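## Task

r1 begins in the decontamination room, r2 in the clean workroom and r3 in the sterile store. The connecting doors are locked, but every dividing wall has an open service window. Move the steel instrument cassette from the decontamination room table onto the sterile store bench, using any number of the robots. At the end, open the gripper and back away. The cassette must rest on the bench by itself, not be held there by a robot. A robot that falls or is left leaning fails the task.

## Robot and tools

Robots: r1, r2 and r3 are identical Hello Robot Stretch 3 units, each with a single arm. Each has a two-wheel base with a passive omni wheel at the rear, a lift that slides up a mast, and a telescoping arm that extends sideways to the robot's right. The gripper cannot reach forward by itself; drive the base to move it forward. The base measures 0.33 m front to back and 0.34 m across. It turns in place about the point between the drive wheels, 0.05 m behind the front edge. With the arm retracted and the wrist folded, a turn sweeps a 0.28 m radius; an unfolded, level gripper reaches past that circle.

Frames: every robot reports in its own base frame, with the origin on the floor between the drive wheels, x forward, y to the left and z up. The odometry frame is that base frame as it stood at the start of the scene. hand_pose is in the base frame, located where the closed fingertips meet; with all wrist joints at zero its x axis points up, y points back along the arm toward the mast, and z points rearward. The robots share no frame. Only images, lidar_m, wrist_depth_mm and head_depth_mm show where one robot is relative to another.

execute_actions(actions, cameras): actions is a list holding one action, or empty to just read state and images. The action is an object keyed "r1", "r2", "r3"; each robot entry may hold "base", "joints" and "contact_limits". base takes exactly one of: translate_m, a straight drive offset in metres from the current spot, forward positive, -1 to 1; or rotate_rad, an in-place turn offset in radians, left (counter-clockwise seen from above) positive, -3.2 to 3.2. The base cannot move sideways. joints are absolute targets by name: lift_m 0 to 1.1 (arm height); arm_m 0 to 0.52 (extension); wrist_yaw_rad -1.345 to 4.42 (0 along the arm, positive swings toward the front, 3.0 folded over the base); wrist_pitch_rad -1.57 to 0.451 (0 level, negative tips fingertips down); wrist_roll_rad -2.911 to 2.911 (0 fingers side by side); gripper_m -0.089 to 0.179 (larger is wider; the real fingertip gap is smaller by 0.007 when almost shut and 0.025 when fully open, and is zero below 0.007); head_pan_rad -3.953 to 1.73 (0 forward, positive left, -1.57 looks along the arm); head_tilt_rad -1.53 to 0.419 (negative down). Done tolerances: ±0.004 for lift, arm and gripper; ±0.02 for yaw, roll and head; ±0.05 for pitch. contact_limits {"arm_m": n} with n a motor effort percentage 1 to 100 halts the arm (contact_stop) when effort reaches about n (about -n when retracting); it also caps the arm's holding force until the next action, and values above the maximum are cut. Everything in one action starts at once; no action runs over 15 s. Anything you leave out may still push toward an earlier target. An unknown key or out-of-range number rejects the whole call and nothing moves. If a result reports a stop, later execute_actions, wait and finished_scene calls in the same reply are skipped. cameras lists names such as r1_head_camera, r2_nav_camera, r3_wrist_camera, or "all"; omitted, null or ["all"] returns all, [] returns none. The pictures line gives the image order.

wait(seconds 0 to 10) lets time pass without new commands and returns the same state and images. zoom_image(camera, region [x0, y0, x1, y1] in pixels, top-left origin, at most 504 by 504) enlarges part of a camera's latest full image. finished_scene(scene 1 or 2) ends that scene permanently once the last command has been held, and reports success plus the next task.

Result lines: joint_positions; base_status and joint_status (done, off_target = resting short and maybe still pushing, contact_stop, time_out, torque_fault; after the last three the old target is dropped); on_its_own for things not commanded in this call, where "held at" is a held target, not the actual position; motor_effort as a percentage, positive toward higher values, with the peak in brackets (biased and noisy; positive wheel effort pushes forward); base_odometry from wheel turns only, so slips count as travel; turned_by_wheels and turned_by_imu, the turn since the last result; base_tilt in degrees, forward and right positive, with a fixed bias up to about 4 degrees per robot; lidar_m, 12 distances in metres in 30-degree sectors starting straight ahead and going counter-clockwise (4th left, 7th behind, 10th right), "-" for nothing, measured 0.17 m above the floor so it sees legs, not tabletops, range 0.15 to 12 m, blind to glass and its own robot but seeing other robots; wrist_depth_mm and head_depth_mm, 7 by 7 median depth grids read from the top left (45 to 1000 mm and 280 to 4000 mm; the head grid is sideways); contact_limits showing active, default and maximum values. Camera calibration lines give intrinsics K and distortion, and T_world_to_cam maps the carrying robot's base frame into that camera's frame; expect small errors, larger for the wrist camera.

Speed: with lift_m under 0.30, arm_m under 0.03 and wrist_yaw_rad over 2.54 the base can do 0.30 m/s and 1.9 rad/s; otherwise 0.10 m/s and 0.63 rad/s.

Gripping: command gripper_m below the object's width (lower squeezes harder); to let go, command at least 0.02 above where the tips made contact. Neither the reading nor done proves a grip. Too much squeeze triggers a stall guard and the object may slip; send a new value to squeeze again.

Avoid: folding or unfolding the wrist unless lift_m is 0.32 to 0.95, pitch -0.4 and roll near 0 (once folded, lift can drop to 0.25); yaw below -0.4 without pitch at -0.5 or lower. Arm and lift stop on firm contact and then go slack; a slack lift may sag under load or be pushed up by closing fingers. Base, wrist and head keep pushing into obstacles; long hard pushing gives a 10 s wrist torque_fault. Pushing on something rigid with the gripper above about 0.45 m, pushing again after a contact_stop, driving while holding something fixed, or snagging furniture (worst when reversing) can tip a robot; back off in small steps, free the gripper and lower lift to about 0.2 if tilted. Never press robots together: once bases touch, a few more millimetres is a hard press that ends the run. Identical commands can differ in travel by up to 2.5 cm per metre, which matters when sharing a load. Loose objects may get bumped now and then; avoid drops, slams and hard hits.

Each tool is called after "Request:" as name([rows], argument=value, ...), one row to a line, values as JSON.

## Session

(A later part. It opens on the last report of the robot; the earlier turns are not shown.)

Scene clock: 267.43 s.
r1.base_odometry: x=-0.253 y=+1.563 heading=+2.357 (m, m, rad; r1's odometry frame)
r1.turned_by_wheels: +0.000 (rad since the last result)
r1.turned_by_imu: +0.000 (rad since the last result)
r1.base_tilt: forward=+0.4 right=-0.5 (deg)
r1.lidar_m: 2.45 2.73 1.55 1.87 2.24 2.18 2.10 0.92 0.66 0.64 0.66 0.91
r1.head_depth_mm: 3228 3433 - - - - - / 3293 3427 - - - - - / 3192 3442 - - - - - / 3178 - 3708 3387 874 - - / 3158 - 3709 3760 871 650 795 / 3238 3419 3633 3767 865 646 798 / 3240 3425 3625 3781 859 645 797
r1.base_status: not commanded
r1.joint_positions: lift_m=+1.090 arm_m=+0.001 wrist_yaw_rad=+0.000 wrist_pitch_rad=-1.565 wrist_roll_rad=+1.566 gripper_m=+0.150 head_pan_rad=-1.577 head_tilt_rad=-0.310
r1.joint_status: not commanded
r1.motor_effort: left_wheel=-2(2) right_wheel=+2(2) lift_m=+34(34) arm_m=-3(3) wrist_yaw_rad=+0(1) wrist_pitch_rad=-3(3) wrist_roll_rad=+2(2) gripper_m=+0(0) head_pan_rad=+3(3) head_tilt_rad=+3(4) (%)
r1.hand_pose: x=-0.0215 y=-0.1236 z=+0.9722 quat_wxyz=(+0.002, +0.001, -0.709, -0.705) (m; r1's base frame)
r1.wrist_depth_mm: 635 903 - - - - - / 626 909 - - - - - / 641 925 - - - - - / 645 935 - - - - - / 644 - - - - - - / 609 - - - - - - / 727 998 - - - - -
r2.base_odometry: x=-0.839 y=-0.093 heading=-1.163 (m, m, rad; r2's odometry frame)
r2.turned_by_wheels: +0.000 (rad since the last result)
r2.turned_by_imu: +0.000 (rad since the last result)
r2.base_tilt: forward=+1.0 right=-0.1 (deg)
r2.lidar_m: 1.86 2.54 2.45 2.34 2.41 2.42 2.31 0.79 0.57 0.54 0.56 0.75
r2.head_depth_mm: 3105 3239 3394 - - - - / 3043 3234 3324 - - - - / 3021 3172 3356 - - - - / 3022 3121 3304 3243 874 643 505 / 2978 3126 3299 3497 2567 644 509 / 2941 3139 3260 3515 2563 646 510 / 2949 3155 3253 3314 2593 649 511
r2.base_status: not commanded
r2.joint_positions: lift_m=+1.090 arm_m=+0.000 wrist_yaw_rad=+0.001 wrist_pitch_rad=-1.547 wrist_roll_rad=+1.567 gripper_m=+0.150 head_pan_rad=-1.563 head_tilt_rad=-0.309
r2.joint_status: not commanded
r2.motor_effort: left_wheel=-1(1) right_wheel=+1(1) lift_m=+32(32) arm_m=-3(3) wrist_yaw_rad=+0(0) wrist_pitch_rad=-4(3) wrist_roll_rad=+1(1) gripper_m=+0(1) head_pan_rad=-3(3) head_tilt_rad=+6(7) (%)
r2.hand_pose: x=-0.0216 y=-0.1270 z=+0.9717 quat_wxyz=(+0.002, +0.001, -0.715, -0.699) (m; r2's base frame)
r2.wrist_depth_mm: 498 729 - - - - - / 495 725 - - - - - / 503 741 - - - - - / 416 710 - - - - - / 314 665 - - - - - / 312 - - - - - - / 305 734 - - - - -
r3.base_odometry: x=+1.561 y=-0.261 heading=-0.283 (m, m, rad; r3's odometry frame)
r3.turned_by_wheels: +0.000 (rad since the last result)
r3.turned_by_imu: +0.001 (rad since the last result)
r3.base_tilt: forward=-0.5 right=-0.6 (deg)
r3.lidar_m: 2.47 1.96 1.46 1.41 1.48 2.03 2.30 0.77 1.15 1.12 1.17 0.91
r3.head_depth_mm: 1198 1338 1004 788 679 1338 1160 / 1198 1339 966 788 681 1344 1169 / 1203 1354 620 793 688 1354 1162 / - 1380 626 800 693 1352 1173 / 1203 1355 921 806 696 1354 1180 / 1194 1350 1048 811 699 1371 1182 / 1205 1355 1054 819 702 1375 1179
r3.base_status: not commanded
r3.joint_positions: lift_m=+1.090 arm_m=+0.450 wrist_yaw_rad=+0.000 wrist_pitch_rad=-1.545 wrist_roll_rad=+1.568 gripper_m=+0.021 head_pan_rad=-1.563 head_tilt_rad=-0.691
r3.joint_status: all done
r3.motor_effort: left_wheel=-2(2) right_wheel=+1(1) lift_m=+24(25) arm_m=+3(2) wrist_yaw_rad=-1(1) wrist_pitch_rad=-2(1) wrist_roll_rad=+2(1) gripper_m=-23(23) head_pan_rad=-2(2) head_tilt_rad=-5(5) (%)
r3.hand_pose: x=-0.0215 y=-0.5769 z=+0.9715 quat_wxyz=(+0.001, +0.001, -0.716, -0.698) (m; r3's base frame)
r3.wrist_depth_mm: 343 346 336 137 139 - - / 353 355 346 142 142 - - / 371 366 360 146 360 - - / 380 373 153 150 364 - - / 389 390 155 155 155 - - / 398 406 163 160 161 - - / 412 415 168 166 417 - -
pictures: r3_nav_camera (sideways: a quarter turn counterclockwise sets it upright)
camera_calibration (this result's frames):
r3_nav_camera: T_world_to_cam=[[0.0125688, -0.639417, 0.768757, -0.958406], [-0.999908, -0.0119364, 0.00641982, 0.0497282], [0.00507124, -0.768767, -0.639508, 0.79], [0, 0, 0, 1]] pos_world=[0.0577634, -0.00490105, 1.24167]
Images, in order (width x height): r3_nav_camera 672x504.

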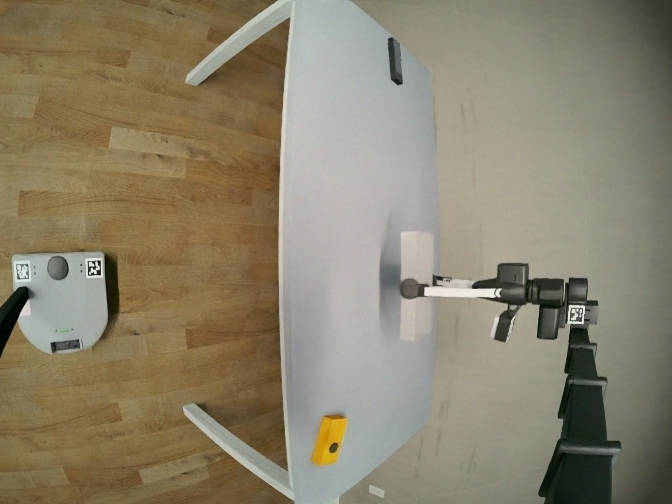

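Depth 378 vs 183 at contact → lower ~0.19.

Request:
execute_actions([
  {"r3":{"joints":{"arm_m":0.52,"lift_m":0.9}}},
], cameras=[])

Request:
execute_actions([
  {"r3":{"joints":{"gripper_m":0.15}}},
], cameras=[])

Request:
execute_actions([
  {"r3":{"joints":{"lift_m":1.05}}},
], cameras=[])

Request:
execute_actions([
  {"r3":{"joints":{"arm_m":0.0}}},
], cameras=["r3_nav_camera"])

Request:
finished_scene(scene=1)

Scene clock: 274.07 s.
r1.base_odometry: x=-0.253 y=+1.563 heading=+2.357 (m, m, rad; r1's odometry frame)
r1.turned_by_wheels: +0.000 (rad since the last result)
r1.turned_by_imu: +0.000 (rad since the last result)
r1.base_tilt: forward=+0.3 right=-0.4 (deg)
r1.lidar_m: 2.44 2.73 1.55 1.87 2.24 2.19 2.10 0.91 0.67 0.64 0.66 0.91
r1.head_depth_mm: 3239 3410 - - - - - / 3211 3457 - - - - - / 3213 3482 - - - - - / 3161 - 3735 3443 873 - - / 3168 - 3651 3788 867 652 799 / 3212 3422 3671 3790 864 648 798 / 3208 3415 3689 3827 859 645 796
r1.base_status: not commanded
r1.joint_positions: lift_m=+1.090 arm_m=+0.001 wrist_yaw_rad=+0.000 wrist_pitch_rad=-1.565 wrist_roll_rad=+1.566 gripper_m=+0.150 head_pan_rad=-1.577 head_tilt_rad=-0.310
r1.joint_status: not commanded
r1.motor_effort: left_wheel=-2(1) right_wheel=+2(2) lift_m=+35(35) arm_m=-4(4) wrist_yaw_rad=-1(0) wrist_pitch_rad=-2(3) wrist_roll_rad=+2(2) gripper_m=+0(0) head_pan_rad=+3(2) head_tilt_rad=+4(3) (%)
r1.hand_pose: x=-0.0215 y=-0.1236 z=+0.9722 quat_wxyz=(+0.002, +0.001, -0.709, -0.705) (m; r1's base frame)
r1.wrist_depth_mm: 632 880 - - - - - / 640 939 - - - - - / 635 918 - - - - - / 655 927 - - - - - / 644 - - - - - - / 608 - - - - - - / 693 970 - - - - -
r2.base_odometry: x=-0.839 y=-0.093 heading=-1.163 (m, m, rad; r2's odometry frame)
r2.turned_by_wheels: +0.000 (rad since the last result)
r2.turned_by_imu: +0.000 (rad since the last result)
r2.base_tilt: forward=+0.7 right=+0.1 (deg)
r2.lidar_m: 1.87 2.55 2.45 2.33 2.40 2.42 2.31 0.80 0.57 0.54 0.56 0.75
r2.head_depth_mm: 3076 3205 3373 - - - - / 3051 3232 3352 - - - - / 3028 3233 3417 - - - - / 2995 3128 2202 3232 875 640 506 / 3002 3112 3284 3491 2572 643 509 / 2966 3147 3268 3477 2579 646 510 / 2944 3106 3295 3307 2627 650 512
r2.base_status: not commanded
r2.joint_positions: lift_m=+1.090 arm_m=+0.000 wrist_yaw_rad=+0.001 wrist_pitch_rad=-1.547 wrist_roll_rad=+1.567 gripper_m=+0.150 head_pan_rad=-1.563 head_tilt_rad=-0.309
r2.joint_status: not commanded
r2.motor_effort: left_wheel=-1(2) right_wheel=+1(1) lift_m=+32(32) arm_m=-3(3) wrist_yaw_rad=+0(0) wrist_pitch_rad=-3(3) wrist_roll_rad=+2(1) gripper_m=-1(1) head_pan_rad=-3(3) head_tilt_rad=+7(7) (%)
r2.hand_pose: x=-0.0216 y=-0.1270 z=+0.9717 quat_wxyz=(+0.002, +0.001, -0.715, -0.699) (m; r2's base frame)
r2.wrist_depth_mm: 504 741 - - - - - / 505 731 - - - - - / 505 717 - - - - - / 415 732 - - - - - / 319 683 - - - - - / 311 - - - - - - / 303 732 - - - - -
r3.base_odometry: x=+1.561 y=-0.261 heading=-0.283 (m, m, rad; r3's odometry frame)
r3.turned_by_wheels: +0.000 (rad since the last result)
r3.turned_by_imu: +0.001 (rad since the last result)
r3.base_tilt: forward=-0.5 right=-0.8 (deg)
r3.lidar_m: 2.47 1.96 1.46 1.41 1.48 2.03 2.30 0.77 1.16 1.12 1.17 0.91
r3.head_depth_mm: 1202 1339 - - 681 1340 1155 / 1206 1321 978 789 683 1343 1162 / 1198 - 980 768 687 1345 1175 / 1203 1354 989 771 689 1358 1172 / 1203 1364 1034 781 694 1367 1181 / 1206 1357 1045 813 701 1363 1185 / 1198 1343 1059 816 704 1371 1185
r3.base_status: not commanded
r3.joint_positions: lift_m=+0.900 arm_m=+0.517 wrist_yaw_rad=+0.000 wrist_pitch_rad=-1.545 wrist_roll_rad=+1.568 gripper_m=+0.021 head_pan_rad=-1.563 head_tilt_rad=-0.691
r3.joint_status: all done
joint sent to its limit — the command would take r3.arm_m past its upper limit, so that joint was sent only as far as its limit.
r3.motor_effort: left_wheel=-2(3) right_wheel=+2(2) lift_m=+13(20) arm_m=+3(6) wrist_yaw_rad=+0(1) wrist_pitch_rad=-1(1) wrist_roll_rad=+2(1) gripper_m=-23(23) head_pan_rad=-2(2) head_tilt_rad=-5(5) (%)
r3.hand_pose: x=-0.0215 y=-0.6443 z=+0.7823 quat_wxyz=(+0.001, +0.001, -0.716, -0.698) (m; r3's base frame)
r3.wrist_depth_mm: 168 167 165 136 137 165 164 / 172 171 169 141 141 170 170 / 177 179 147 145 173 175 174 / 183 183 152 149 179 180 180 / 190 189 154 154 155 186 187 / 195 195 160 159 160 192 192 / 202 202 166 164 199 198 197
pictures: none
No camera images: the call's "cameras" was empty. Leave "cameras" out to get every camera's image.

Scene clock: 275.87 s.
r1.base_odometry: x=-0.253 y=+1.563 heading=+2.357 (m, m, rad; r1's odometry frame)
r1.turned_by_wheels: +0.000 (rad since the last result)
r1.turned_by_imu: +0.000 (rad since the last result)
r1.base_tilt: forward=+0.4 right=-0.6 (deg)
r1.lidar_m: 2.45 2.74 1.56 1.87 2.24 2.18 2.10 0.91 0.67 0.64 0.66 0.91
r1.head_depth_mm: 3229 3471 - - - - - / 3256 3439 - - - - - / 3195 3474 - - - - - / 3168 - 3764 3423 872 - - / 3180 - 3726 3780 869 651 795 / 3243 3445 3682 3741 863 647 796 / 3240 3406 3657 3756 859 646 795
r1.base_status: not commanded
r1.joint_positions: lift_m=+1.090 arm_m=+0.001 wrist_yaw_rad=+0.000 wrist_pitch_rad=-1.565 wrist_roll_rad=+1.566 gripper_m=+0.150 head_pan_rad=-1.577 head_tilt_rad=-0.310
r1.joint_status: not commanded
r1.motor_effort: left_wheel=-1(1) right_wheel=+2(2) lift_m=+34(34) arm_m=-4(3) wrist_yaw_rad=+0(0) wrist_pitch_rad=-3(2) wrist_roll_rad=+2(2) gripper_m=-1(0) head_pan_rad=+3(3) head_tilt_rad=+3(3) (%)
r1.hand_pose: x=-0.0215 y=-0.1236 z=+0.9722 quat_wxyz=(+0.002, +0.001, -0.709, -0.705) (m; r1's base frame)
r1.wrist_depth_mm: 638 895 - - - - - / 639 893 - - - - - / 636 922 - - - - - / 652 917 - - - - - / 644 - - - - - - / 626 - - - - - - / 707 988 - - - - -
r2.base_odometry: x=-0.839 y=-0.093 heading=-1.163 (m, m, rad; r2's odometry frame)
r2.turned_by_wheels: +0.000 (rad since the last result)
r2.turned_by_imu: +0.000 (rad since the last result)
r2.base_tilt: forward=+0.8 right=-0.1 (deg)
r2.lidar_m: 1.87 2.55 2.44 2.34 2.40 2.42 2.30 0.79 0.57 0.54 0.56 0.75
r2.head_depth_mm: 3088 3225 3393 - - - - / 3047 3236 3408 - - - - / 3022 3235 3325 - - - - / 3015 3139 2197 3259 873 641 506 / 3024 3161 3233 3482 2560 642 508 / 2960 3154 3291 3490 2606 644 509 / 2957 3154 3307 3343 2601 650 511
r2.base_status: not commanded
r2.joint_positions: lift_m=+1.090 arm_m=+0.000 wrist_yaw_rad=+0.001 wrist_pitch_rad=-1.547 wrist_roll_rad=+1.567 gripper_m=+0.150 head_pan_rad=-1.563 head_tilt_rad=-0.309
r2.joint_status: not commanded
r2.motor_effort: left_wheel=-2(1) right_wheel=+1(1) lift_m=+32(32) arm_m=-3(3) wrist_yaw_rad=-1(0) wrist_pitch_rad=-3(3) wrist_roll_rad=+1(1) gripper_m=+0(1) head_pan_rad=-3(3) head_tilt_rad=+7(7) (%)
r2.hand_pose: x=-0.0216 y=-0.1270 z=+0.9717 quat_wxyz=(+0.002, +0.001, -0.715, -0.699) (m; r2's base frame)
r2.wrist_depth_mm: 508 728 - - - - - / 504 744 - - - - - / 502 725 - - - - - / 404 718 - - - - - / 319 667 - - - - - / 311 - - - - - - / 305 721 - - - - -
r3.base_odometry: x=+1.561 y=-0.261 heading=-0.283 (m, m, rad; r3's odometry frame)
r3.turned_by_wheels: +0.000 (rad since the last result)
r3.turned_by_imu: +0.000 (rad since the last result)
r3.base_tilt: forward=-0.5 right=-0.7 (deg)
r3.lidar_m: 2.47 1.95 1.46 1.41 1.47 2.03 2.30 0.77 1.15 1.12 1.17 0.91
r3.head_depth_mm: 1217 1335 - - 682 1343 1156 / 1200 1315 972 788 686 1351 1162 / 1193 - 979 772 684 1350 1176 / 1204 1355 986 770 690 1355 1174 / 1203 1352 1034 783 697 1366 1173 / 1207 1359 1048 811 700 1368 1183 / 1196 1347 1055 815 703 1380 1188
r3.base_status: not commanded
r3.joint_positions: lift_m=+0.900 arm_m=+0.517 wrist_yaw_rad=+0.000 wrist_pitch_rad=-1.546 wrist_roll_rad=+1.568 gripper_m=+0.150 head_pan_rad=-1.563 head_tilt_rad=-0.691
r3.joint_status: all done
r3.motor_effort: left_wheel=-2(3) right_wheel=+2(2) lift_m=+14(14) arm_m=+3(3) wrist_yaw_rad=-1(1) wrist_pitch_rad=-1(2) wrist_roll_rad=+1(1) gripper_m=+0(95) head_pan_rad=-3(2) head_tilt_rad=-5(5) (%)
r3.hand_pose: x=-0.0215 y=-0.6441 z=+0.7823 quat_wxyz=(+0.001, +0.001, -0.716, -0.698) (m; r3's base frame)
r3.wrist_depth_mm: 167 168 164 137 138 165 164 / 173 171 170 140 141 170 169 / 177 176 147 144 172 175 175 / 183 183 151 149 179 181 179 / 189 188 157 154 186 184 185 / - 195 161 159 193 - 192 / 203 202 167 164 199 200 197
pictures: none
No camera images: the call's "cameras" was empty. Leave "cameras" out to get every camera's image.

Scene clock: 278.07 s.
r1.base_odometry: x=-0.253 y=+1.563 heading=+2.357 (m, m, rad; r1's odometry frame)
r1.turned_by_wheels: +0.000 (rad since the last result)
r1.turned_by_imu: +0.000 (rad since the last result)
r1.base_tilt: forward=+0.4 right=-0.6 (deg)
r1.lidar_m: 2.45 2.74 1.55 1.87 2.24 2.19 2.11 0.91 0.67 0.64 0.66 0.91
r1.head_depth_mm: 3236 3402 - - - - - / 3253 3454 - - - - - / 3203 3463 - - - - - / 3175 - 3707 3447 874 - - / 3158 - 3712 3765 869 650 799 / 3243 3411 3666 3728 863 647 795 / 3220 3420 3624 3769 861 645 793
r1.base_status: not commanded
r1.joint_positions: lift_m=+1.090 arm_m=+0.001 wrist_yaw_rad=+0.000 wrist_pitch_rad=-1.565 wrist_roll_rad=+1.566 gripper_m=+0.150 head_pan_rad=-1.577 head_tilt_rad=-0.310
r1.joint_status: not commanded
r1.motor_effort: left_wheel=-2(2) right_wheel=+2(2) lift_m=+34(34) arm_m=-4(3) wrist_yaw_rad=+0(1) wrist_pitch_rad=-2(3) wrist_roll_rad=+2(2) gripper_m=+0(1) head_pan_rad=+3(3) head_tilt_rad=+3(3) (%)
r1.hand_pose: x=-0.0215 y=-0.1236 z=+0.9722 quat_wxyz=(+0.002, +0.001, -0.709, -0.705) (m; r1's base frame)
r1.wrist_depth_mm: 631 917 - - - - - / 633 926 - - - - - / 639 915 - - - - - / 667 928 - - - - - / 634 - - - - - - / 615 - - - - - - / 712 961 - - - - -
r2.base_odometry: x=-0.839 y=-0.093 heading=-1.163 (m, m, rad; r2's odometry frame)
r2.turned_by_wheels: +0.000 (rad since the last result)
r2.turned_by_imu: +0.000 (rad since the last result)
r2.base_tilt: forward=+0.6 right=+0.1 (deg)
r2.lidar_m: 1.88 2.54 2.45 2.33 2.40 2.42 2.31 0.79 0.57 0.54 0.56 0.74
r2.head_depth_mm: 3090 3229 3367 - - - - / 3066 3199 3362 - - - - / 3033 3194 3400 - - - - / 3033 3128 3287 3263 872 641 506 / 2992 3160 3288 3527 2566 641 506 / 3015 3168 3308 3488 2596 646 509 / 2985 3137 3254 3279 2582 650 512
r2.base_status: not commanded
r2.joint_positions: lift_m=+1.090 arm_m=+0.000 wrist_yaw_rad=+0.001 wrist_pitch_rad=-1.547 wrist_roll_rad=+1.567 gripper_m=+0.150 head_pan_rad=-1.563 head_tilt_rad=-0.309
r2.joint_status: not commanded
r2.motor_effort: left_wheel=-2(2) right_wheel=+0(1) lift_m=+32(32) arm_m=-3(3) wrist_yaw_rad=+0(0) wrist_pitch_rad=-3(4) wrist_roll_rad=+1(1) gripper_m=+0(1) head_pan_rad=-3(3) head_tilt_rad=+7(7) (%)
r2.hand_pose: x=-0.0216 y=-0.1270 z=+0.9717 quat_wxyz=(+0.002, +0.001, -0.715, -0.699) (m; r2's base frame)
r2.wrist_depth_mm: 506 711 - - - - - / 501 724 - - - - - / 498 749 - - - - - / 407 722 - - - - - / 319 670 - - - - - / 310 - - - - - - / 307 720 - - - - -
r3.base_odometry: x=+1.561 y=-0.261 heading=-0.283 (m, m, rad; r3's odometry frame)
r3.turned_by_wheels: +0.000 (rad since the last result)
r3.turned_by_imu: +0.000 (rad since the last result)
r3.base_tilt: forward=-0.5 right=-0.7 (deg)
r3.lidar_m: 2.47 1.96 1.46 1.41 1.48 2.03 2.30 0.77 1.15 1.12 1.17 0.91
r3.head_depth_mm: 1251 1334 1004 784 680 1331 1155 / 1211 1337 1009 791 682 1336 1163 / 1246 1383 1019 770 686 1351 1169 / 1202 1406 1026 766 691 1359 1179 / 1205 1358 1034 780 692 1360 1178 / 1204 1360 1047 810 700 1370 1186 / 1203 1355 1052 817 703 1374 1188
r3.base_status: not commanded
r3.joint_positions: lift_m=+1.050 arm_m=+0.517 wrist_yaw_rad=+0.000 wrist_pitch_rad=-1.546 wrist_roll_rad=+1.568 gripper_m=+0.150 head_pan_rad=-1.563 head_tilt_rad=-0.691
r3.joint_status: all done
r3.motor_effort: left_wheel=-3(3) right_wheel=+2(1) lift_m=+23(25) arm_m=+3(3) wrist_yaw_rad=+0(1) wrist_pitch_rad=-1(1) wrist_roll_rad=+1(2) gripper_m=-1(0) head_pan_rad=-2(2) head_tilt_rad=-5(5) (%)
r3.hand_pose: x=-0.0215 y=-0.6441 z=+0.9316 quat_wxyz=(+0.001, +0.001, -0.716, -0.698) (m; r3's base frame)
r3.wrist_depth_mm: 308 305 309 303 302 300 - / 317 316 314 283 314 313 - / 327 327 323 291 321 322 - / 338 334 335 300 332 329 - / 347 342 343 316 345 339 - / - 357 355 352 353 - - / 373 370 372 370 368 - -
pictures: none
No camera images: the call's "cameras" was empty. Leave "cameras" out to get every camera's image.

Scene clock: 283.03 s.
r1.base_odometry: x=-0.253 y=+1.563 heading=+2.357 (m, m, rad; r1's odometry frame)
r1.turned_by_wheels: +0.000 (rad since the last result)
r1.turned_by_imu: +0.000 (rad since the last result)
r1.base_tilt: forward=+0.4 right=-0.6 (deg)
r1.lidar_m: 2.44 2.73 1.55 1.87 2.25 2.18 2.10 0.91 0.67 0.64 0.66 0.91
r1.head_depth_mm: 3239 3408 - - - - - / 3237 3479 - - - - - / 3208 3482 - - - - - / 3167 - 3686 3431 872 - - / 3167 - 3656 3777 868 651 796 / 3221 3416 3660 3809 863 647 796 / 3255 3413 3640 3782 859 644 797
r1.base_status: not commanded
r1.joint_positions: lift_m=+1.090 arm_m=+0.001 wrist_yaw_rad=+0.000 wrist_pitch_rad=-1.565 wrist_roll_rad=+1.566 gripper_m=+0.150 head_pan_rad=-1.577 head_tilt_rad=-0.310
r1.joint_status: not commanded
r1.motor_effort: left_wheel=-2(2) right_wheel=+2(2) lift_m=+35(34) arm_m=-4(3) wrist_yaw_rad=+0(1) wrist_pitch_rad=-3(3) wrist_roll_rad=+2(1) gripper_m=+1(0) head_pan_rad=+3(3) head_tilt_rad=+3(3) (%)
r1.hand_pose: x=-0.0215 y=-0.1236 z=+0.9722 quat_wxyz=(+0.002, +0.001, -0.709, -0.705) (m; r1's base frame)
r1.wrist_depth_mm: 635 896 - - - - - / 638 910 - - - - - / 645 933 - - - - - / 649 910 - - - - - / 628 - - - - - - / 627 - - - - - - / 697 - - - - - -
r2.base_odometry: x=-0.839 y=-0.093 heading=-1.163 (m, m, rad; r2's odometry frame)
r2.turned_by_wheels: +0.000 (rad since the last result)
r2.turned_by_imu: +0.000 (rad since the last result)
r2.base_tilt: forward=+0.9 right=+0.0 (deg)
r2.lidar_m: 1.87 2.54 2.44 2.34 2.41 2.42 2.30 0.79 0.57 0.54 0.55 0.74
r2.head_depth_mm: 3079 3223 3405 - - - - / 3005 3206 3371 - - - - / 3064 3218 3356 - - - - / 3073 3123 2761 3245 870 641 507 / 2993 3119 3314 3473 2557 644 508 / 2982 3106 3294 3543 2604 646 510 / 2942 3141 3315 3283 2583 648 512
r2.base_status: not commanded
r2.joint_positions: lift_m=+1.090 arm_m=+0.000 wrist_yaw_rad=+0.001 wrist_pitch_rad=-1.547 wrist_roll_rad=+1.567 gripper_m=+0.150 head_pan_rad=-1.563 head_tilt_rad=-0.309
r2.joint_status: not commanded
r2.motor_effort: left_wheel=-2(1) right_wheel=+1(1) lift_m=+32(32) arm_m=-3(3) wrist_yaw_rad=+0(0) wrist_pitch_rad=-3(3) wrist_roll_rad=+1(1) gripper_m=+0(1) head_pan_rad=-3(3) head_tilt_rad=+7(7) (%)
r2.hand_pose: x=-0.0216 y=-0.1270 z=+0.9717 quat_wxyz=(+0.002, +0.001, -0.715, -0.699) (m; r2's base frame)
r2.wrist_depth_mm: 506 710 - - - - - / 497 734 - - - - - / 497 737 - - - - - / 411 728 - - - - - / 316 692 - - - - - / 310 - - - - - - / 305 740 - - - - -
r3.base_odometry: x=+1.561 y=-0.261 heading=-0.283 (m, m, rad; r3's odometry frame)
r3.turned_by_wheels: +0.000 (rad since the last result)
r3.turned_by_imu: +0.001 (rad since the last result)
r3.base_tilt: forward=-0.6 right=-0.8 (deg)
r3.lidar_m: 2.47 1.96 1.46 1.41 1.48 2.03 2.30 0.77 1.16 1.12 1.17 0.91
r3.head_depth_mm: 1180 - - - - - 1158 / 1195 - - - - - - / 1202 - - - - - - / 1204 1352 1024 772 683 - 1130 / 1198 1358 1037 782 696 1372 1159 / 1195 1345 1046 815 699 1369 1185 / 1193 1346 1057 815 704 1376 1183
r3.base_status: not commanded
r3.joint_positions: lift_m=+1.050 arm_m=+0.000 wrist_yaw_rad=+0.000 wrist_pitch_rad=-1.546 wrist_roll_rad=+1.568 gripper_m=+0.150 head_pan_rad=-1.563 head_tilt_rad=-0.691
r3.joint_status: all done
r3.motor_effort: left_wheel=-3(2) right_wheel=+1(1) lift_m=+23(23) arm_m=-3(4) wrist_yaw_rad=-1(0) wrist_pitch_rad=-2(1) wrist_roll_rad=+2(2) gripper_m=+0(0) head_pan_rad=-2(2) head_tilt_rad=-5(5) (%)
r3.hand_pose: x=-0.0215 y=-0.1273 z=+0.9316 quat_wxyz=(+0.001, +0.001, -0.716, -0.698) (m; r3's base frame)
r3.wrist_depth_mm: - - - - - - - / - - - - - - - / - - - - - - - / - - - - - - - / - - - - - - - / - - - - - - - / - - - - - - -
pictures: r3_nav_camera (sideways: a quarter turn counterclockwise sets it upright)
camera_calibration (this result's frames):
r3_nav_camera: T_world_to_cam=[[0.0125686, -0.639422, 0.768753, -0.9584], [-0.999908, -0.0119362, 0.0064198, 0.0497283], [0.00507102, -0.768763, -0.639513, 0.790006], [0, 0, 0, 1]] pos_world=[0.0577634, -0.00490068, 1.24167]
Images, in order (width x height): r3_nav_camera 672x504.

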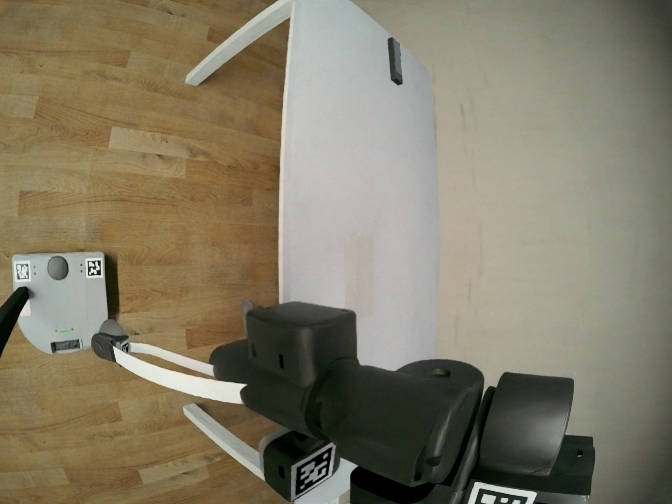

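The scene is finished: the task was done.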